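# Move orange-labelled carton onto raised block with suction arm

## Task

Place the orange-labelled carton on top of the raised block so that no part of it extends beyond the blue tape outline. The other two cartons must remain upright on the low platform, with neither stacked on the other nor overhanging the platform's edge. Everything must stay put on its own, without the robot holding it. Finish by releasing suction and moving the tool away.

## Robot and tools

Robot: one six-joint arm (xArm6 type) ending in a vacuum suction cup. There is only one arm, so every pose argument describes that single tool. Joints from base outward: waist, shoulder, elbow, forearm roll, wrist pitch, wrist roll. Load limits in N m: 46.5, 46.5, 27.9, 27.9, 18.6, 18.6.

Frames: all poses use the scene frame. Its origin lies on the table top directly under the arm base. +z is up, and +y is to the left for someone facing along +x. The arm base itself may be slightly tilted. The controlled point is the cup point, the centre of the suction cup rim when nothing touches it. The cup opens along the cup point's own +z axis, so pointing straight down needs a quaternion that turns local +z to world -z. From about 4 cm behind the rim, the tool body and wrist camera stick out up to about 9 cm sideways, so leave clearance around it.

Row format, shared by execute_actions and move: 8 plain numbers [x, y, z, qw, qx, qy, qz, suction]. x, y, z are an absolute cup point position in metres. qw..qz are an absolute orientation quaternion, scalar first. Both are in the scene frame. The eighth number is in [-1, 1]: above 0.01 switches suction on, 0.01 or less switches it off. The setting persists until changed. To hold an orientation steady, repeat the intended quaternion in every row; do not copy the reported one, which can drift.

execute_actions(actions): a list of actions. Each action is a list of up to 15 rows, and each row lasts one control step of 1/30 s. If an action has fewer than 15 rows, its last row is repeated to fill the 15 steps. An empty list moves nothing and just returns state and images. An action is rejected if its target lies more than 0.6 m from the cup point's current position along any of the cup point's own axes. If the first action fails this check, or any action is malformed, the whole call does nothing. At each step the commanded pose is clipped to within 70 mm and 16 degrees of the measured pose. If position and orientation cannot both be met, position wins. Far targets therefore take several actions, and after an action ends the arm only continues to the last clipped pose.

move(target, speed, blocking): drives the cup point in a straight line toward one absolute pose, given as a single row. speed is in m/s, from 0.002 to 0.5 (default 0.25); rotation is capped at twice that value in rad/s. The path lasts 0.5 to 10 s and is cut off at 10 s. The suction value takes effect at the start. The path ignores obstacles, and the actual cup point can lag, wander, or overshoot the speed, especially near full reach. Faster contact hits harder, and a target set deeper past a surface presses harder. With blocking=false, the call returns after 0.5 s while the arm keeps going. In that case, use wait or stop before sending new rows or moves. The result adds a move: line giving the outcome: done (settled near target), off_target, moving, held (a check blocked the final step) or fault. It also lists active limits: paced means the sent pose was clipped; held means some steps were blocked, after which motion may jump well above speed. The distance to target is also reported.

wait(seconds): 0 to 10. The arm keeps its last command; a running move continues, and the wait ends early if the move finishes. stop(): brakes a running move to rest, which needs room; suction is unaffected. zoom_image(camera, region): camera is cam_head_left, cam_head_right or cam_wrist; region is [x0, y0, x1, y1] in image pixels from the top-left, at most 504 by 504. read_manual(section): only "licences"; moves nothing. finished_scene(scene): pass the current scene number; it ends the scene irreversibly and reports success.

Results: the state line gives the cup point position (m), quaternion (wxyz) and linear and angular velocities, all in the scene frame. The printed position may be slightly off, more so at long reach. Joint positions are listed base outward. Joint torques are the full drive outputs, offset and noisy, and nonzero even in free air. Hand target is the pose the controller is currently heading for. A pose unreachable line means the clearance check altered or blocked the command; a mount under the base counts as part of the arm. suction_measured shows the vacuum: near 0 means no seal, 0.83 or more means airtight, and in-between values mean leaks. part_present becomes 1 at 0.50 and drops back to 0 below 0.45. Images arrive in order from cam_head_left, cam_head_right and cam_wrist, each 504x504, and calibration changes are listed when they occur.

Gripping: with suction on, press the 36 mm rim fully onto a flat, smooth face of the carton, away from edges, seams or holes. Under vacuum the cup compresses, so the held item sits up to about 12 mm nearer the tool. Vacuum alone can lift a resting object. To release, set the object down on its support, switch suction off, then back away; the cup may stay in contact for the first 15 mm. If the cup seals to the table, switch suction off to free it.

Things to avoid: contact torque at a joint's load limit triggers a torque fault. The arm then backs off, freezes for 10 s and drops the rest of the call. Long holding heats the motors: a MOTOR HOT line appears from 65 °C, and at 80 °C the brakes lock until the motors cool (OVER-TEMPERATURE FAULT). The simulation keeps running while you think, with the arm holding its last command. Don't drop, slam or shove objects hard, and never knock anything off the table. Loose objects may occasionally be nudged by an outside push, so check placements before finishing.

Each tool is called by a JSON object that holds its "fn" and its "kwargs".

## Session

{"fn": "execute_actions", "kwargs": {"actions": []}}

Scene clock: 0.00 s.
end_effector_position=(+0.3981, -0.0217, +0.3009) suction_measured=0.00 part_present=0 end_effector_quat_wxyz=(-0.001, +0.027, +1.000, +0.002) end_effector_velocity=(+0.000, +0.000, +0.001) end_effector_angular_velocity=(+0.000, -0.002, +0.000)
Joint positions: [-0.001 -0.265 -0.927 -0.001  1.196  2.359]
Joint velocities: [ 0.    -0.001 -0.001  0.    -0.    -0.   ]
Joint torques (N m, as the arm reports them, + toward a larger angle): no reading
Hand target: +0.398, -0.022, +0.301; -0.001, +0.027, +1.000, +0.002
camera_calibration (this result's frames):
cam_wrist: T_world_to_cam=[[-0.090325, -0.994308, 0.0565027, 0.00523469], [-0.880973, 0.106231, 0.461087, 0.236486], [-0.464465, -0.00812972, -0.885554, 0.530701], [0, 0, 0, 1]] pos_world=[0.455303, -0.0156029, 0.360628]

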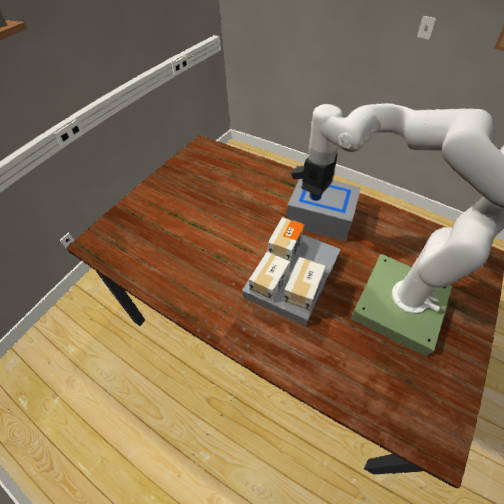

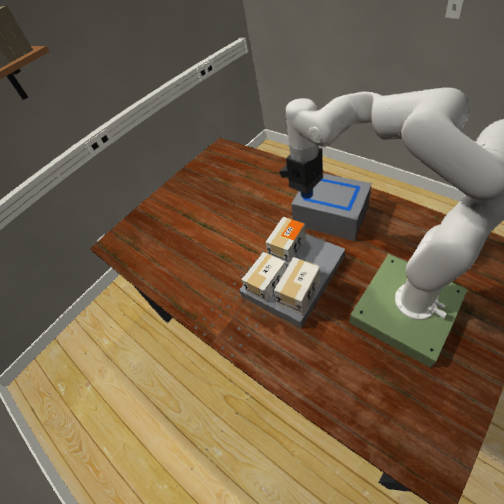

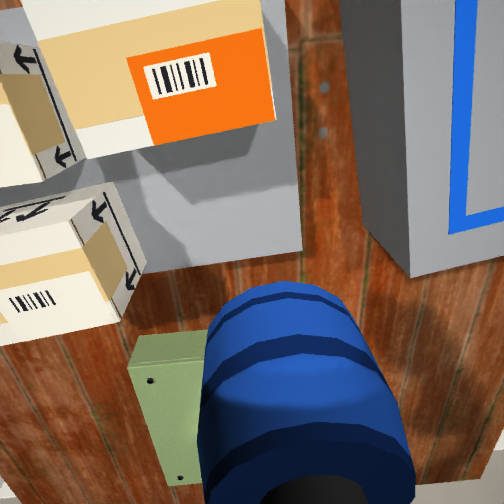

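{"fn": "move", "kwargs": {"target": [0.46,0.027,0.2,0,0,1,0,0]}}

Scene clock: 4.70 s.
end_effector_position=(+0.4601, +0.0268, +0.2006) suction_measured=0.00 part_present=0 end_effector_quat_wxyz=(+0.001, -0.000, +1.000, -0.000) end_effector_velocity=(-0.002, +0.001, -0.004) end_effector_angular_velocity=(-0.001, +0.010, +0.001)
Joint positions: [ 0.111  0.048 -0.96  -0.005  0.912  2.421]
Joint velocities: [0.002 0.006 0.003 0.    0.001 0.001]
Joint torques (N m, as the arm reports them, + toward a larger angle): [  1.93 -19.39 -12.91  -0.09  -1.36   0.14]
Hand target: +0.460, +0.027, +0.200; +0.000, -0.000, +1.000, -0.000
Off the commanded pose: 0.001 m, 0 deg.
move: done
camera_calibration (this result's frames):
cam_wrist: T_world_to_cam=[[-0.0372012, -0.997531, 0.0595575, 0.0396767], [-0.886998, 0.0604122, 0.457804, 0.336817], [-0.460272, -0.0357966, -0.887056, 0.470192], [0, 0, 0, 1]] pos_world=[0.516648, 0.0360622, 0.260528]

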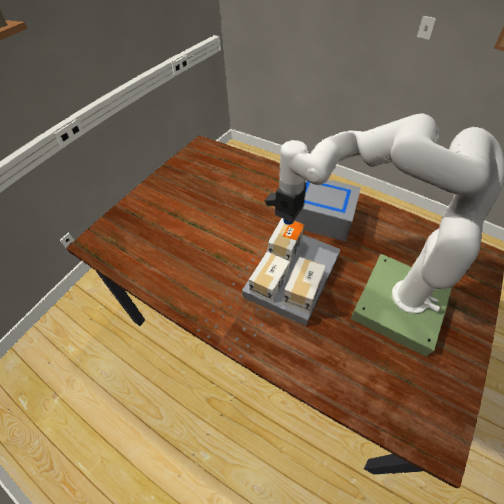

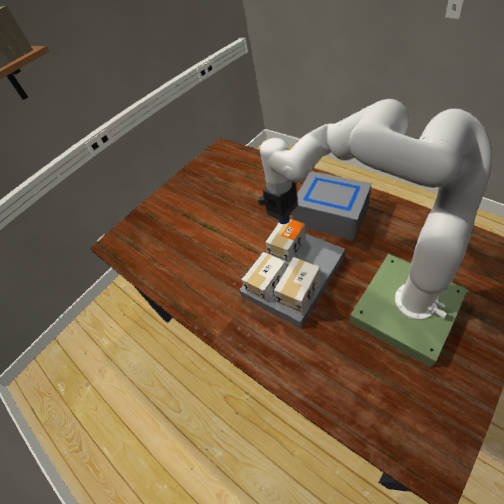

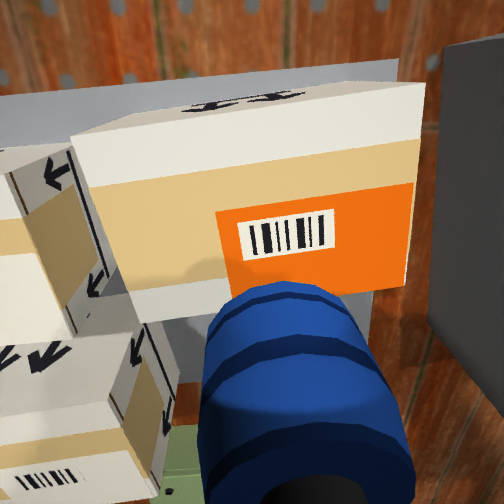

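{"fn": "move", "kwargs": {"target": [0.462,0.024,0.116,0,0,1,0,1], "speed": 0.06}}

{"fn": "move", "kwargs": {"target": [0.44,0.0,0.29,0,0,1,0,1], "speed": 0.15}}

{"fn": "move", "kwargs": {"target": [0.3,-0.2,0.35,0,0,1,0,1], "speed": 0.2}}

Scene clock: 11.87 s.
end_effector_position=(+0.4653, +0.0243, +0.1204) suction_measured=1.00 part_present=1 end_effector_quat_wxyz=(+0.005, -0.000, +1.000, +0.000) end_effector_velocity=(-0.001, +0.000, -0.002) end_effector_angular_velocity=(+0.000, +0.002, +0.000)
Joint positions: [ 0.104  0.206 -0.894 -0.006  0.68   2.415]
Joint velocities: [ 0.     0.003  0.004  0.001 -0.004 -0.   ]
Joint torques (N m, as the arm reports them, + toward a larger angle): [ 1.63 -5.76 -5.9  -0.11 -1.67  0.23]
Hand target: +0.462, +0.024, +0.116; -0.000, -0.000, +1.000, +0.000
Off the commanded pose: 0.005 m, 1 deg.
move: off_target
camera_calibration (this result's frames):
cam_wrist: T_world_to_cam=[[-0.0374949, -0.997597, 0.0582691, 0.0424772], [-0.890993, 0.0597763, 0.450065, 0.381062], [-0.452466, -0.0350423, -0.891093, 0.398188], [0, 0, 0, 1]] pos_world=[0.521283, 0.03355, 0.180845]

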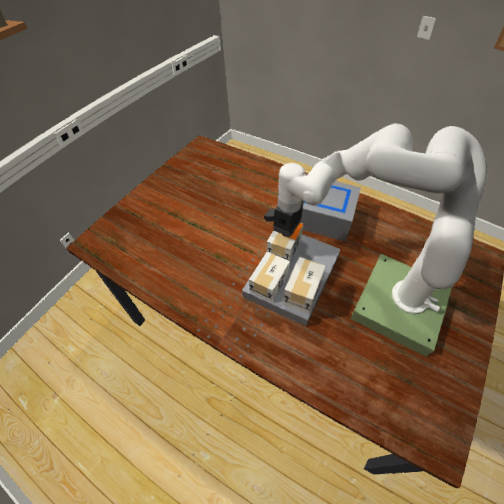

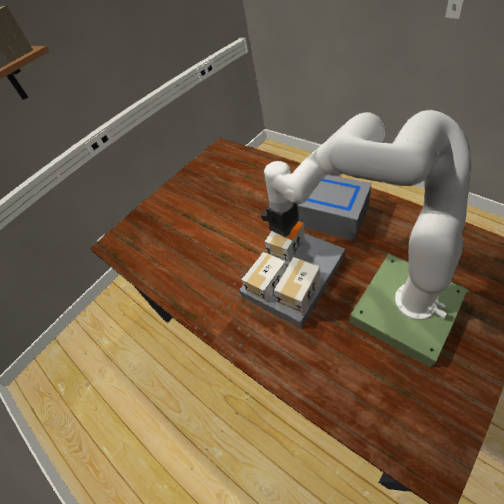

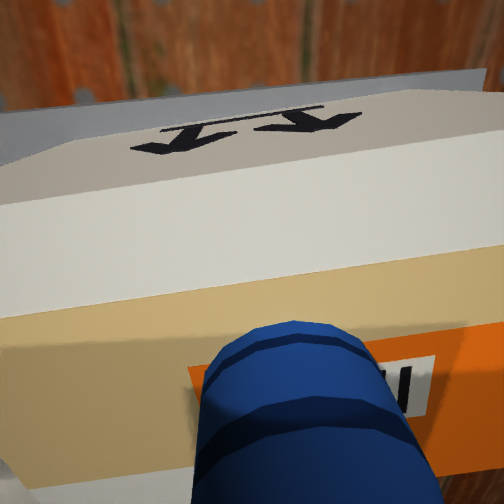

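Scene clock: 13.47 s.
end_effector_position=(+0.4399, +0.0000, +0.2892) suction_measured=1.00 part_present=1 end_effector_quat_wxyz=(-0.001, +0.000, +1.000, -0.000) end_effector_velocity=(+0.004, +0.000, +0.006) end_effector_angular_velocity=(+0.000, -0.014, -0.000)
Joint positions: [ 0.054 -0.115 -1.042 -0.005  1.161  2.363]
Joint velocities: [-0.    -0.004 -0.011  0.     0.001 -0.   ]
Joint torques (N m, as the arm reports them, + toward a larger angle): [  1.64 -19.13 -15.4   -0.03  -1.59   0.22]
Hand target: +0.440, -0.000, +0.290; -0.000, +0.000, +1.000, -0.000
Off the commanded pose: 0.001 m, 0 deg.
move: done
camera_calibration (this result's frames):
cam_wrist: T_world_to_cam=[[-0.0374774, -0.997514, 0.0596737, 0.00704244], [-0.885591, 0.0608186, 0.460467, 0.278582], [-0.462951, -0.0355894, -0.885669, 0.539319], [0, 0, 0, 1]] pos_world=[0.496652, 0.00927599, 0.34896]

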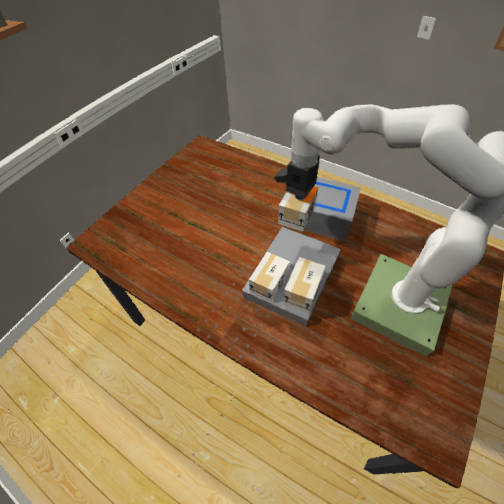

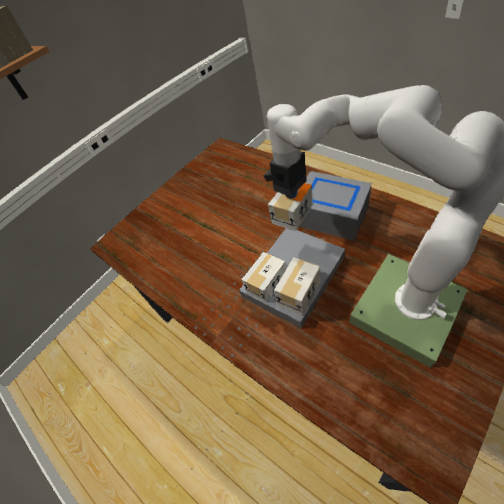

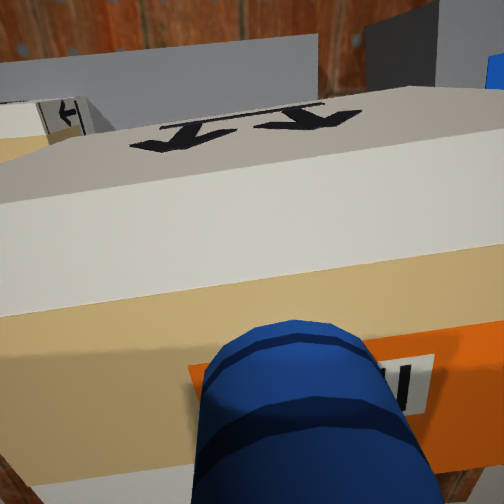

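Scene clock: 15.17 s.
end_effector_position=(+0.3000, -0.1990, +0.3498) suction_measured=1.00 part_present=1 end_effector_quat_wxyz=(-0.000, -0.000, +1.000, +0.001) end_effector_velocity=(-0.000, -0.002, +0.002) end_effector_angular_velocity=(-0.003, -0.005, -0.000)
Joint positions: [-0.53  -0.42  -0.934 -0.003  1.355  1.776]
Joint velocities: [-0.006 -0.002 -0.003  0.001 -0.001 -0.005]
Joint torques (N m, as the arm reports them, + toward a larger angle): [  1.93 -12.23 -15.65  -0.17  -1.56   0.15]
Hand target: +0.300, -0.199, +0.350; -0.000, +0.000, +1.000, +0.001
Off the commanded pose: 0.001 m, 0 deg.
move: done
camera_calibration (this result's frames):
cam_wrist: T_world_to_cam=[[-0.0368425, -0.997702, 0.05686, -0.199577], [-0.886168, 0.0589171, 0.459604, 0.138984], [-0.461898, -0.0334546, -0.886302, 0.521444], [0, 0, 0, 1]] pos_world=[0.356664, -0.189862, 0.409628]

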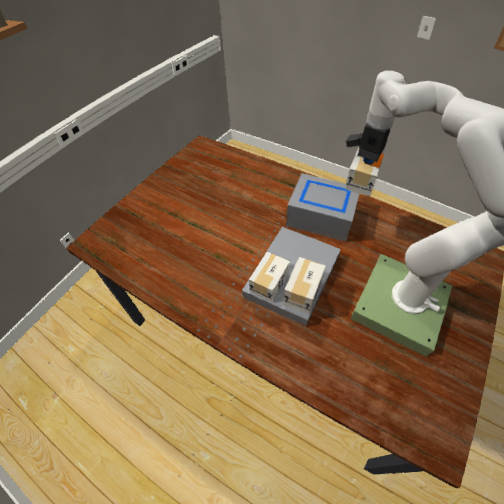

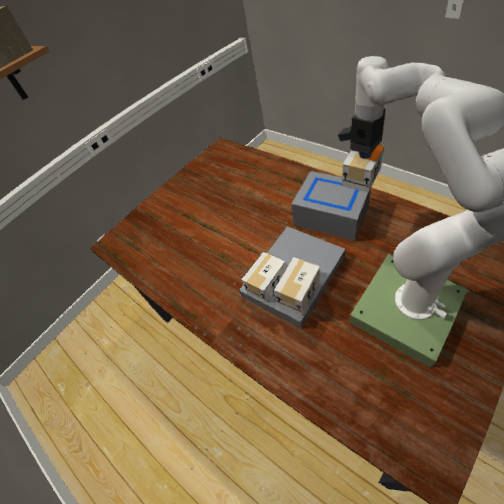

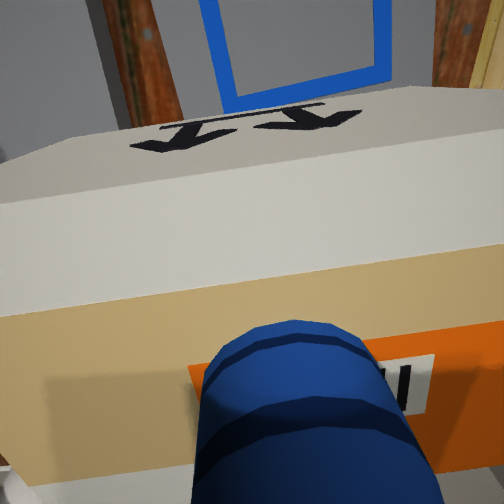

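{"fn": "move", "kwargs": {"target": [0.433,-0.237,0.27,0,-0.725,0.688,0,1], "speed": 0.3}}

{"fn": "zoom_image", "kwargs": {"camera": "cam_head_left", "region": [270, 130, 390, 250]}}

Scene clock: 24.23 s.
end_effector_position=(+0.4328, -0.2372, +0.2702) suction_measured=1.00 part_present=1 end_effector_quat_wxyz=(+0.000, +0.725, -0.688, +0.000) end_effector_velocity=(+0.000, +0.001, +0.000) end_effector_angular_velocity=(+0.001, +0.001, +0.008)
Joint positions: [-0.447  0.074 -1.204 -0.005  1.129  0.238]
Joint velocities: [ 0.001  0.001 -0.002  0.001  0.002 -0.007]
Joint torques (N m, as the arm reports them, + toward a larger angle): [  1.71 -23.04 -15.28  -0.17  -1.56   0.24]
Hand target: +0.433, -0.237, +0.270; +0.000, +0.725, -0.688, +0.000
Off the commanded pose: 0.000 m, 0 deg.
move: done
camera_calibration (this result's frames):
cam_wrist: T_world_to_cam=[[0.998099, 0.0147365, 0.0598484, -0.436892], [-0.01444, -0.888068, 0.459486, -0.306351], [0.0599207, -0.459476, -0.886166, 0.184054], [0, 0, 0, 1]] pos_world=[0.420609, -0.181054, 0.330014]

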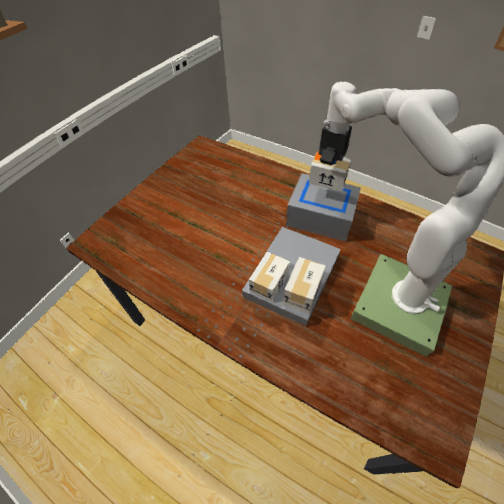

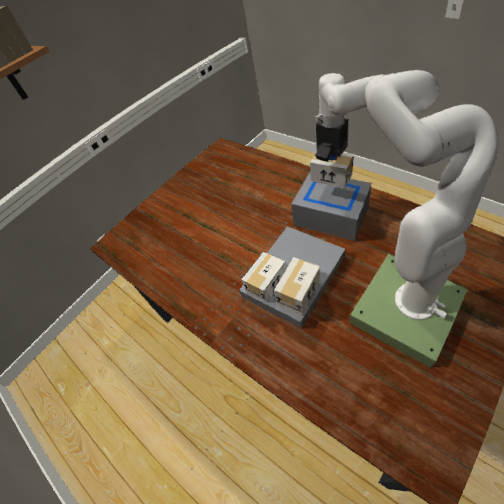

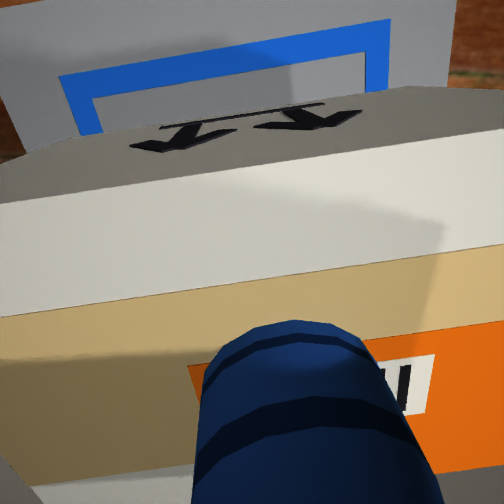

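Region (270, 130, 390, 250) of cam_head_left's 504x504 image, scaled by 4.200, with more detail than that image has.

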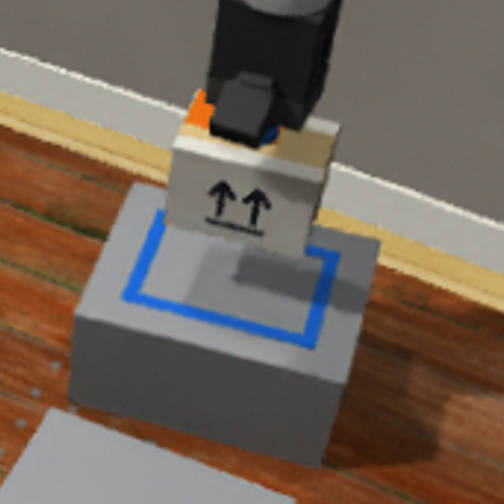

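{"fn": "move", "kwargs": {"target": [0.430,-0.230,0.2,0,-0.73,0.683,0,1], "speed": 0.08}}

{"fn": "zoom_image", "kwargs": {"camera": "cam_head_left", "region": [270, 130, 390, 250]}}

{"fn": "zoom_image", "kwargs": {"camera": "cam_head_right", "region": [270, 130, 390, 250]}}

Scene clock: 31.70 s.
end_effector_position=(+0.4303, -0.2301, +0.2007) suction_measured=1.00 part_present=1 end_effector_quat_wxyz=(-0.000, +0.730, -0.683, +0.001) end_effector_velocity=(+0.000, -0.000, +0.000) end_effector_angular_velocity=(-0.001, -0.003, -0.000)
Joint positions: [-0.438  0.13  -1.065 -0.005  0.933  0.234]
Joint velocities: [-0.    -0.002  0.002  0.001 -0.004 -0.   ]
Joint torques (N m, as the arm reports them, + toward a larger angle): [  1.79 -23.03 -14.51  -0.1   -1.6    0.17]
Hand target: +0.430, -0.230, +0.200; -0.000, +0.730, -0.683, -0.000
Off the commanded pose: 0.001 m, 0 deg.
move: done
camera_calibration (this result's frames):
cam_wrist: T_world_to_cam=[[0.997725, 0.029401, 0.0606741, -0.426905], [-0.00177074, -0.888174, 0.459504, -0.273668], [0.067399, -0.458565, -0.886101, 0.122812], [0, 0, 0, 1]] pos_world=[0.417171, -0.174196, 0.260477]

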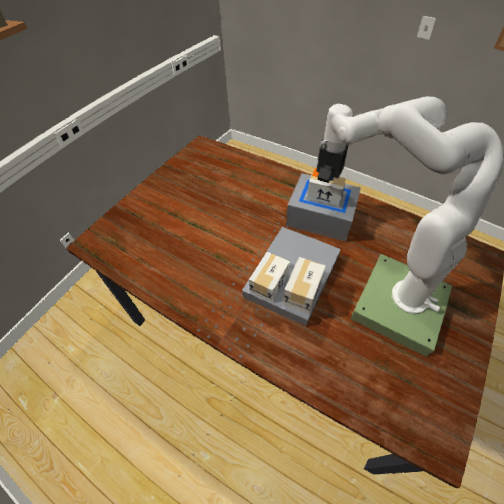

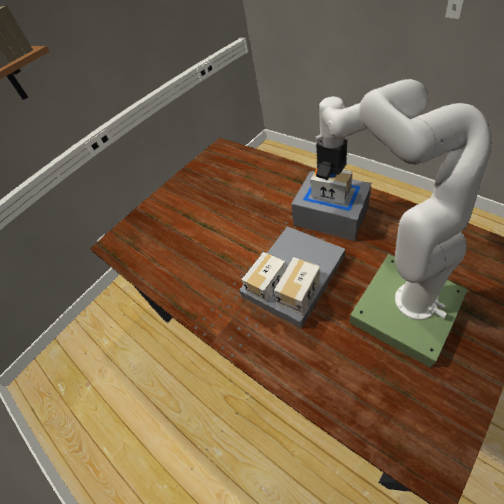

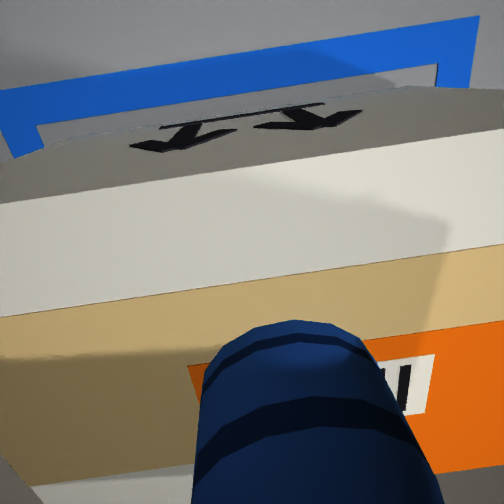

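Region (270, 130, 390, 250) of cam_head_left's 504x504 image, scaled by 4.200, with more detail than that image has.

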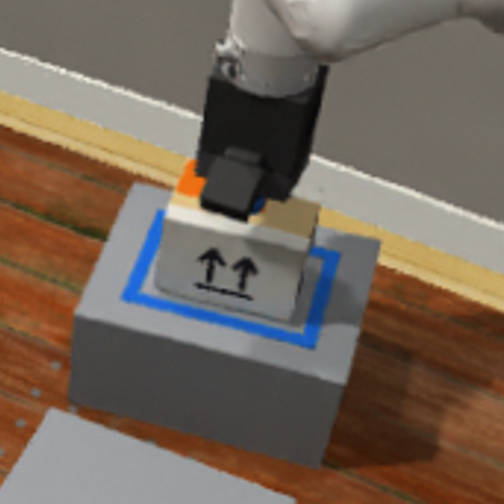

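Region (270, 130, 390, 250) of cam_head_right's 504x504 image, scaled by 4.200, with more detail than that image has.

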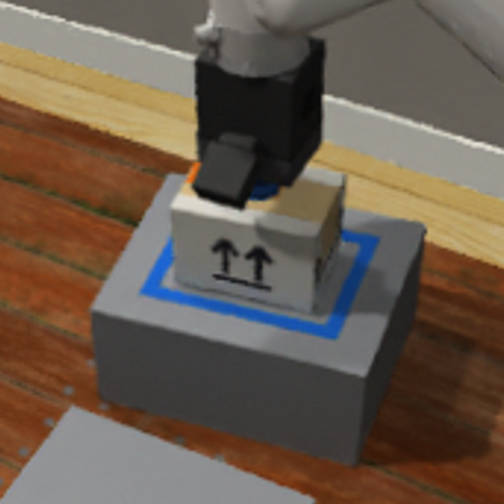

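{"fn": "move", "kwargs": {"target": [0.4305,-0.233,0.186,0,-0.73,0.683,0,1], "speed": 0.03}}

{"fn": "move", "kwargs": {"target": [0.4305,-0.233,0.177,0,-0.73,0.683,0,1], "speed": 0.02}}

{"fn": "zoom_image", "kwargs": {"camera": "cam_head_right", "region": [270, 130, 390, 250]}}

Scene clock: 36.80 s.
end_effector_position=(+0.4338, -0.2345, +0.1919) suction_measured=1.00 part_present=1 end_effector_quat_wxyz=(-0.002, +0.730, -0.683, +0.006) end_effector_velocity=(-0.001, +0.000, -0.004) end_effector_angular_velocity=(+0.003, +0.004, -0.001)
Joint positions: [-0.443  0.15  -1.061 -0.005  0.897  0.229]
Joint velocities: [-0.001  0.005  0.004  0.001 -0.005 -0.   ]
Joint torques (N m, as the arm reports them, + toward a larger angle): [ 0.76 -0.13 -3.1  -0.38 -1.75  0.22]
Hand target: +0.430, -0.233, +0.186; -0.000, +0.730, -0.683, -0.000
Off the commanded pose: 0.007 m, 1 deg.
move: off_target
camera_calibration (this result's frames):
cam_wrist: T_world_to_cam=[[0.997038, 0.0298702, 0.0708682, -0.431288], [-0.00646986, -0.885647, 0.464315, -0.271839], [0.0766334, -0.463398, -0.88283, 0.107064], [0, 0, 0, 1]] pos_world=[0.420047, -0.178257, 0.251303]

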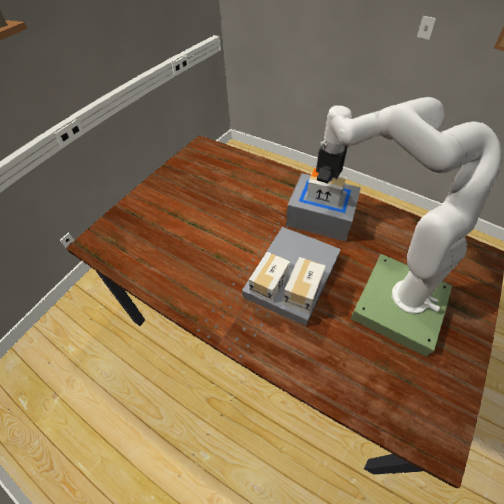

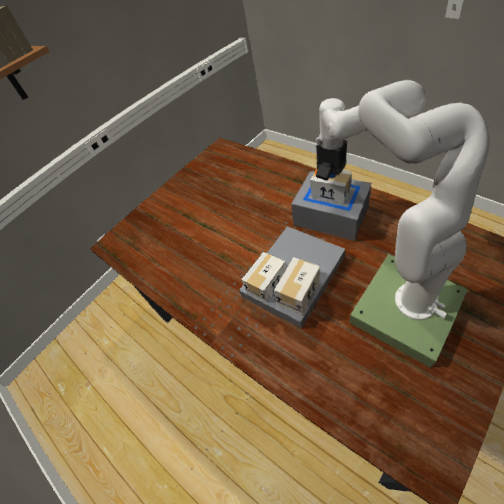

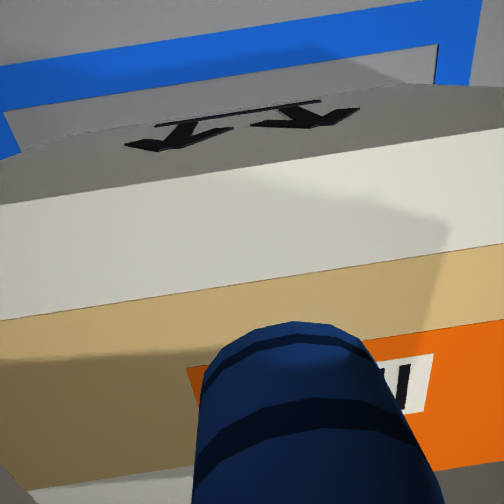

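Scene clock: 37.80 s.
end_effector_position=(+0.4377, -0.2370, +0.1912) suction_measured=1.00 part_present=1 end_effector_quat_wxyz=(-0.004, +0.730, -0.683, +0.015) end_effector_velocity=(-0.000, -0.000, -0.000) end_effector_angular_velocity=(-0.001, +0.000, +0.000)
Joint positions: [-0.443  0.154 -1.059 -0.006  0.873  0.229]
Joint velocities: [-0.001 -0.     0.001 -0.001 -0.001 -0.001]
Joint torques (N m, as the arm reports them, + toward a larger angle): [ 1.69  8.04  0.93 -0.19 -1.63  0.19]
Hand target: +0.430, -0.233, +0.177; +0.000, +0.730, -0.683, -0.000
Off the commanded pose: 0.016 m, 2 deg.
move: off_target
camera_calibration (this result's frames):
cam_wrist: T_world_to_cam=[[0.995822, 0.0300701, 0.0862267, -0.437453], [-0.0142358, -0.88157, 0.471839, -0.270776], [0.0902031, -0.471095, -0.877458, 0.0961157], [0, 0, 0, 1]] pos_world=[0.423101, -0.180274, 0.24982]

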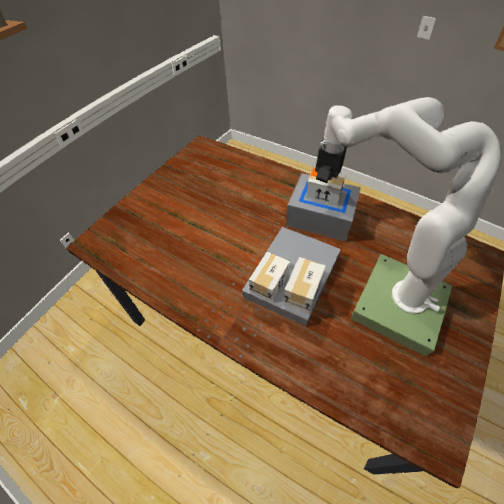

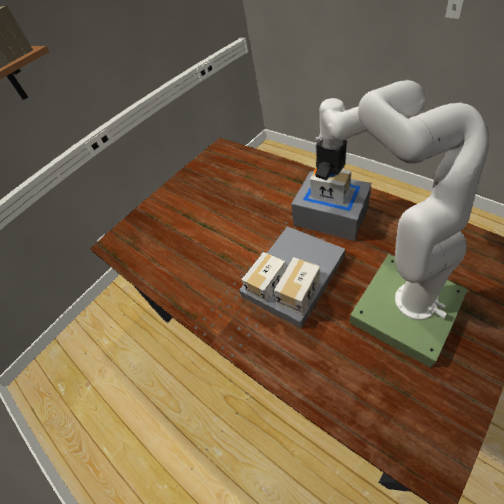

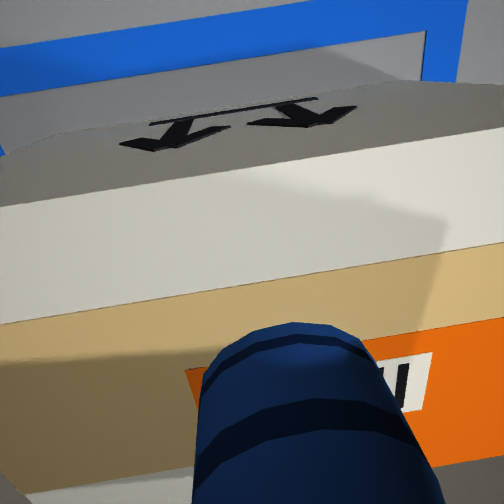

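Region (270, 130, 390, 250) of cam_head_right's 504x504 image, scaled by 4.200, with more detail than that image has.

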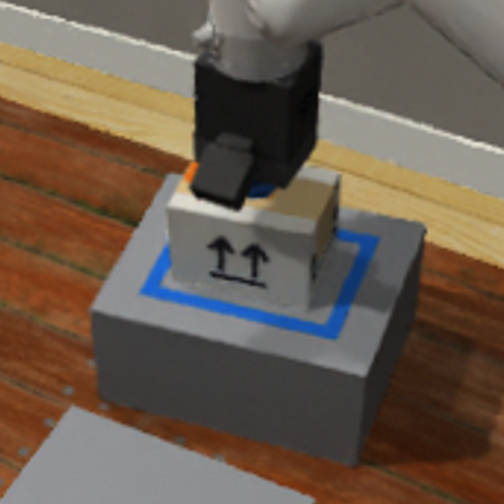

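{"fn": "move", "kwargs": {"target": [0.427,-0.232,0.205,0,-0.73,0.683,0,1], "speed": 0.03}}

{"fn": "move", "kwargs": {"target": [0.427,-0.232,0.196,0,-0.73,0.683,0,1], "speed": 0.02}}

{"fn": "zoom_image", "kwargs": {"camera": "cam_head_right", "region": [270, 130, 390, 250]}}

{"fn": "zoom_image", "kwargs": {"camera": "cam_head_left", "region": [270, 130, 390, 250]}}

Scene clock: 43.53 s.
end_effector_position=(+0.4267, -0.2318, +0.2044) suction_measured=1.00 part_present=1 end_effector_quat_wxyz=(+0.000, +0.730, -0.683, -0.001) end_effector_velocity=(+0.000, -0.001, +0.002) end_effector_angular_velocity=(-0.000, -0.001, -0.001)
Joint positions: [-0.444  0.119 -1.063 -0.006  0.945  0.228]
Joint velocities: [-0.001 -0.001 -0.003  0.     0.003 -0.   ]
Joint torques (N m, as the arm reports them, + toward a larger angle): [  1.65 -23.12 -14.83  -0.11  -1.43   0.18]
Hand target: +0.427, -0.232, +0.205; +0.000, +0.730, -0.683, +0.000
Off the commanded pose: 0.001 m, 0 deg.
move: done
camera_calibration (this result's frames):
cam_wrist: T_world_to_cam=[[0.997886, 0.0291249, 0.0580997, -0.423079], [-0.000754309, -0.888715, 0.45846, -0.277245], [0.0649867, -0.457535, -0.886814, 0.126998], [0, 0, 0, 1]] pos_world=[0.413722, -0.175964, 0.26431]

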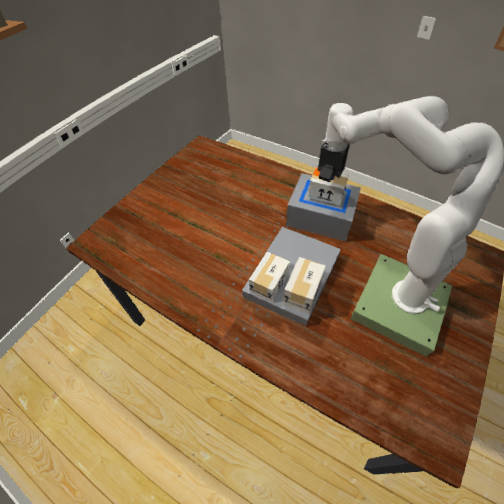

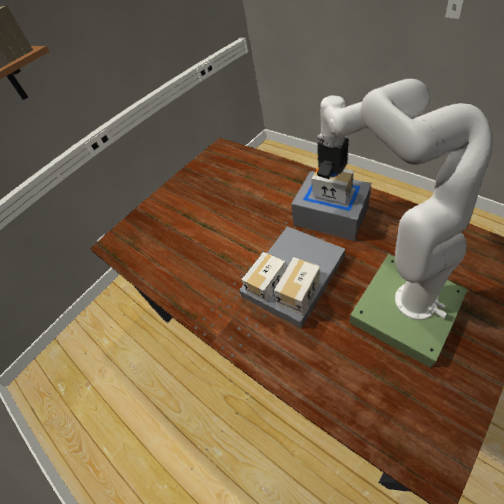

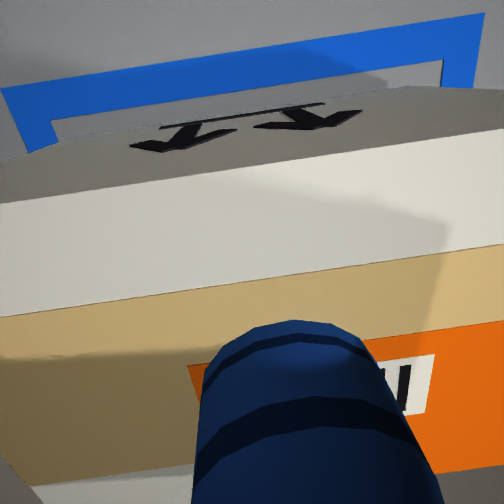

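Scene clock: 44.27 s.
end_effector_position=(+0.4270, -0.2320, +0.1961) suction_measured=1.00 part_present=1 end_effector_quat_wxyz=(-0.000, +0.730, -0.683, +0.000) end_effector_velocity=(+0.002, -0.001, +0.003) end_effector_angular_velocity=(-0.005, -0.008, +0.001)
Joint positions: [-0.445  0.131 -1.052 -0.006  0.921  0.228]
Joint velocities: [ 0.    -0.003 -0.003 -0.001 -0.004 -0.   ]
Joint torques (N m, as the arm reports them, + toward a larger angle): [  1.9  -23.16 -14.62  -0.1   -1.63   0.16]
Hand target: +0.427, -0.232, +0.196; -0.000, +0.730, -0.683, -0.000
Off the commanded pose: 0.000 m, 0 deg.
move: done
camera_calibration (this result's frames):
cam_wrist: T_world_to_cam=[[0.997803, 0.029218, 0.0594629, -0.423137], [-0.0013372, -0.888442, 0.458987, -0.273373], [0.06624, -0.458058, -0.886451, 0.118782], [0, 0, 0, 1]] pos_world=[0.413974, -0.176104, 0.25593]

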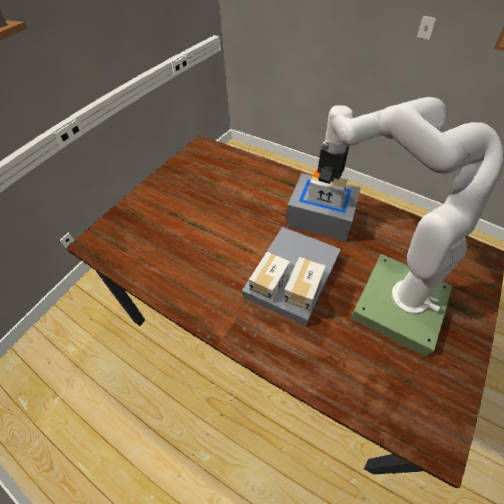

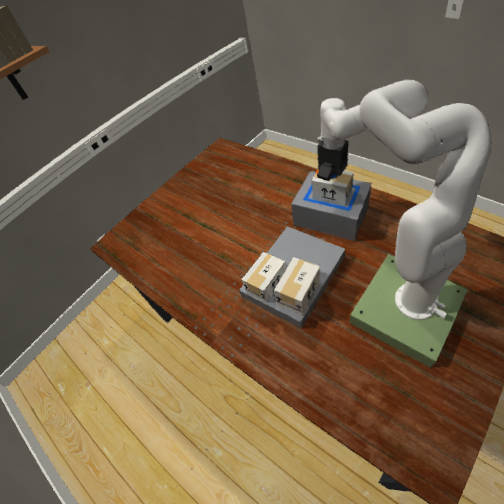

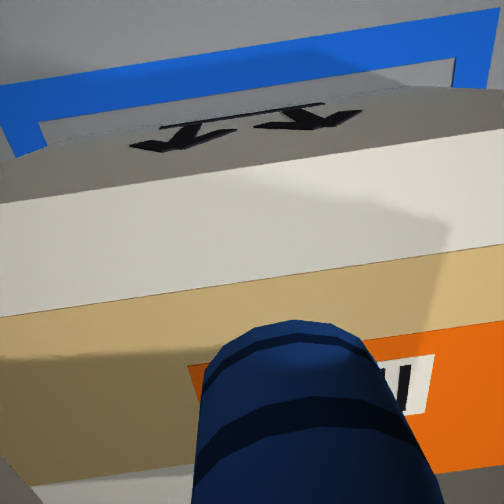

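Region (270, 130, 390, 250) of cam_head_right's 504x504 image, scaled by 4.200, with more detail than that image has.

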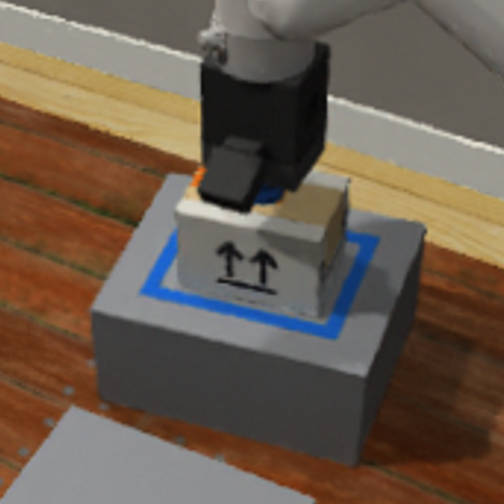

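Region (270, 130, 390, 250) of cam_head_left's 504x504 image, scaled by 4.200, with more detail than that image has.

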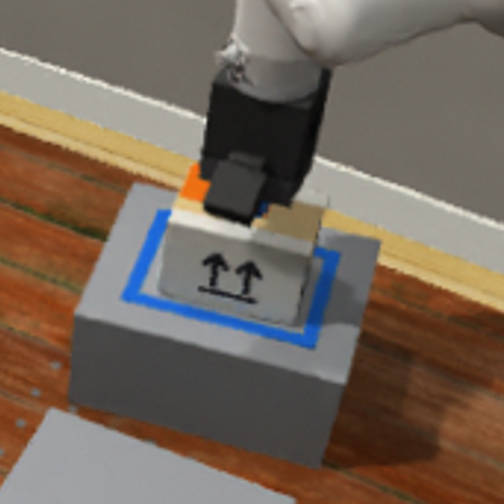

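{"fn": "move", "kwargs": {"target": [0.4275,-0.235,0.1925,0,-0.73,0.683,0,1], "speed": 0.01}}

{"fn": "execute_actions", "kwargs": {"actions": [[[0.4275,-0.235,0.1925,0,-0.73,0.683,0,-1]],[[0.4275,-0.235,0.1925,0,-0.73,0.683,0,-1]]]}}

{"fn": "move", "kwargs": {"target": [0.4275,-0.235,0.32,0,-0.73,0.683,0,-1], "speed": 0.2}}

{"fn": "zoom_image", "kwargs": {"camera": "cam_head_left", "region": [270, 130, 390, 250]}}

Scene clock: 48.57 s.
end_effector_position=(+0.4282, -0.2352, +0.1937) suction_measured=1.00 part_present=1 end_effector_quat_wxyz=(-0.000, +0.730, -0.683, +0.001) end_effector_velocity=(-0.001, -0.000, -0.001) end_effector_angular_velocity=(+0.000, +0.001, +0.000)
Joint positions: [-0.449  0.141 -1.057 -0.006  0.913  0.223]
Joint velocities: [-0.001  0.002  0.001 -0.001 -0.002 -0.001]
Joint torques (N m, as the arm reports them, + toward a larger angle): [  1.29 -19.69 -12.58  -0.18  -1.64   0.22]
Hand target: +0.427, -0.235, +0.193; -0.000, +0.730, -0.683, -0.000
Off the commanded pose: 0.001 m, 0 deg.
move: done
camera_calibration (this result's frames):
cam_wrist: T_world_to_cam=[[0.997661, 0.0293827, 0.061718, -0.424411], [-0.00230784, -0.887905, 0.46002, -0.274802], [0.0683164, -0.459087, -0.885761, 0.113838], [0, 0, 0, 1]] pos_world=[0.415007, -0.179266, 0.253442]

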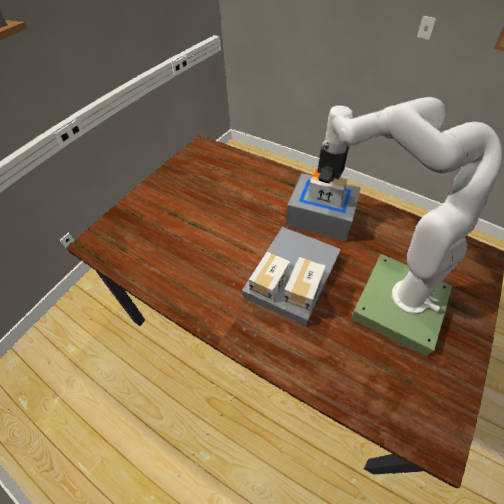

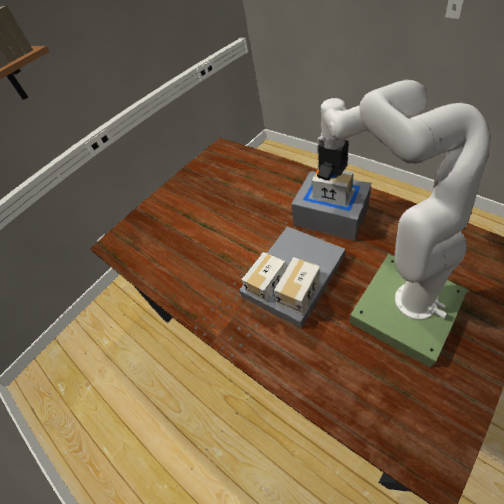

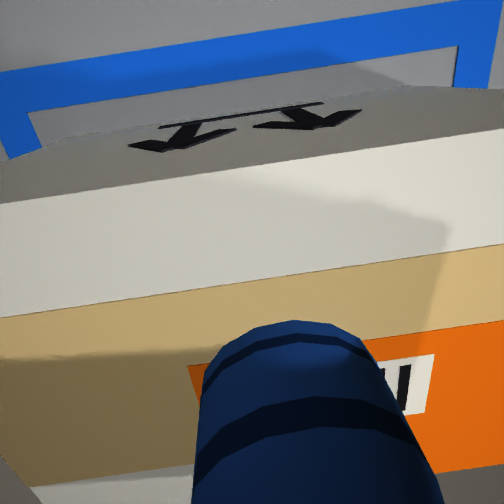

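Scene clock: 49.57 s.
end_effector_position=(+0.4280, -0.2353, +0.1932) suction_measured=0.00 part_present=0 end_effector_quat_wxyz=(-0.000, +0.730, -0.683, +0.001) end_effector_velocity=(-0.001, +0.000, +0.000) end_effector_angular_velocity=(+0.000, +0.001, -0.000)
Joint positions: [-0.45   0.142 -1.056 -0.006  0.912  0.223]
Joint velocities: [-0.001 -0.002  0.001 -0.     0.001  0.   ]
Joint torques (N m, as the arm reports them, + toward a larger angle): [  1.79 -12.03  -6.96  -0.16  -0.08   0.16]
Hand target: +0.427, -0.235, +0.193; +0.000, +0.730, -0.683, +0.000
Off the commanded pose: 0.001 m, 0 deg.
camera_calibration (this result's frames):
cam_wrist: T_world_to_cam=[[0.997704, 0.029244, 0.0610857, -0.424132], [-0.00212417, -0.888011, 0.459817, -0.274686], [0.0676916, -0.458891, -0.88591, 0.113722], [0, 0, 0, 1]] pos_world=[0.414876, -0.179335, 0.252961]

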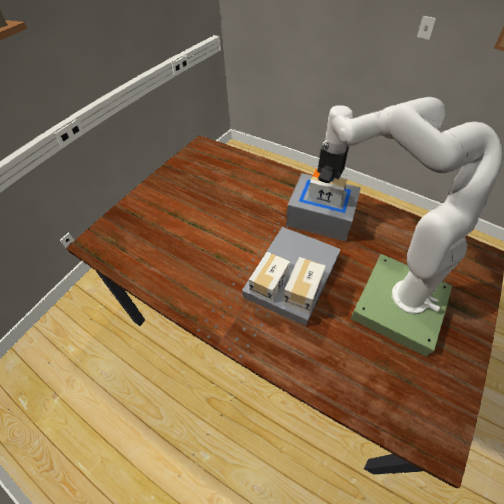

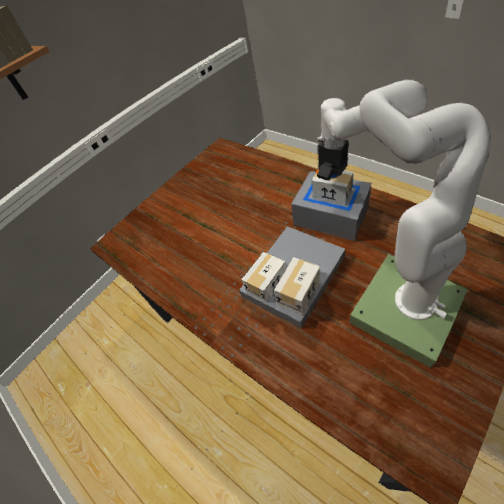

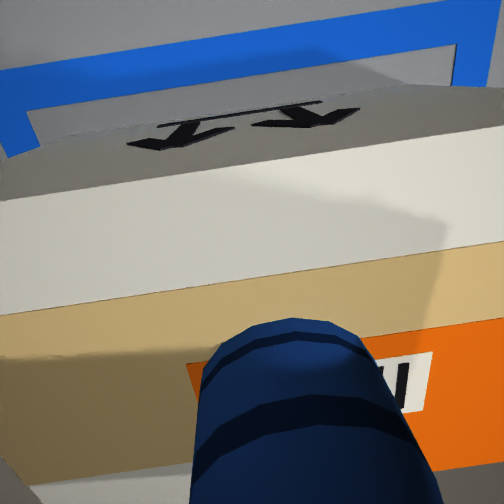

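Scene clock: 50.60 s.
end_effector_position=(+0.4272, -0.2349, +0.3186) suction_measured=0.00 part_present=0 end_effector_quat_wxyz=(+0.000, +0.730, -0.683, -0.001) end_effector_velocity=(+0.001, -0.001, +0.005) end_effector_angular_velocity=(-0.002, -0.005, -0.000)
Joint positions: [-0.448  0.031 -1.292 -0.005  1.264  0.223]
Joint velocities: [-0.    -0.002 -0.011  0.     0.007 -0.   ]
Joint torques (N m, as the arm reports them, + toward a larger angle): [  1.79 -19.9  -13.9    0.01  -1.18   0.25]
Hand target: +0.428, -0.235, +0.320; +0.000, +0.730, -0.683, +0.000
Off the commanded pose: 0.001 m, 0 deg.
move: done
camera_calibration (this result's frames):
cam_wrist: T_world_to_cam=[[0.997951, 0.0287484, 0.0571588, -0.430002], [-0.000629894, -0.888911, 0.45808, -0.332373], [0.0639782, -0.457178, -0.887071, 0.227438], [0, 0, 0, 1]] pos_world=[0.414361, -0.179108, 0.378586]

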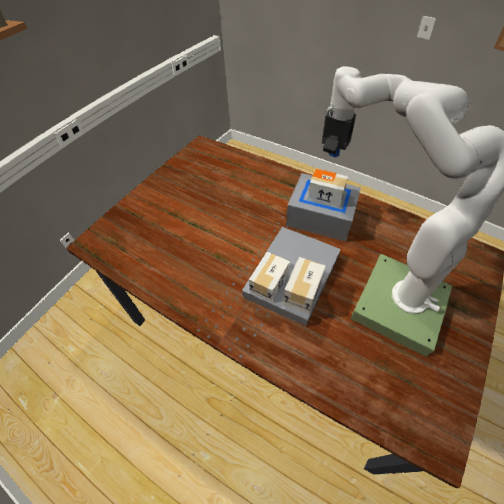

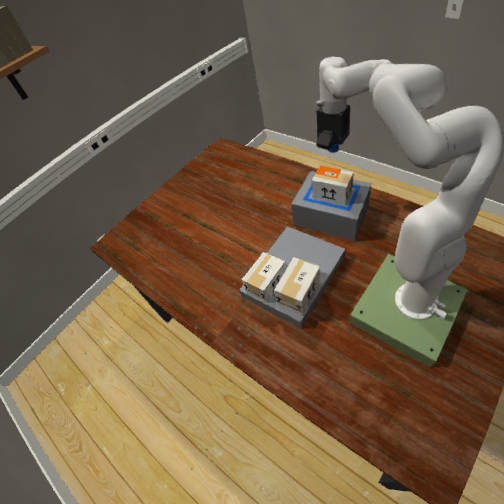

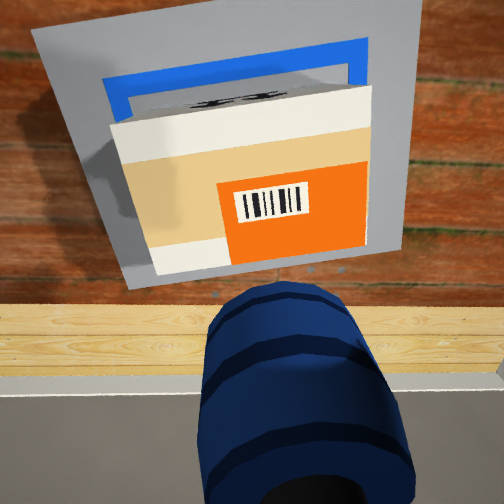

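Region (270, 130, 390, 250) of cam_head_left's 504x504 image, scaled by 4.200, with more detail than that image has.

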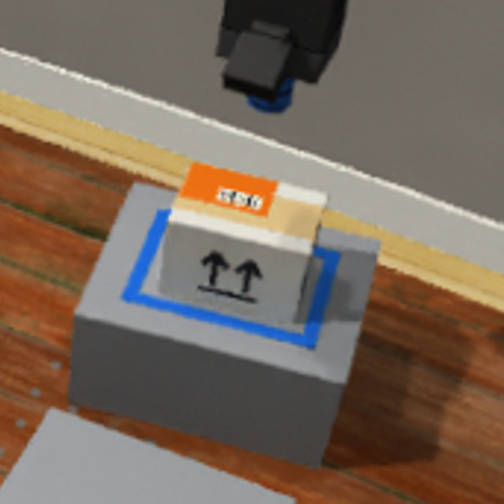

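{"fn": "finished_scene", "kwargs": {"scene": 2}}

The scene is finished: the task was done.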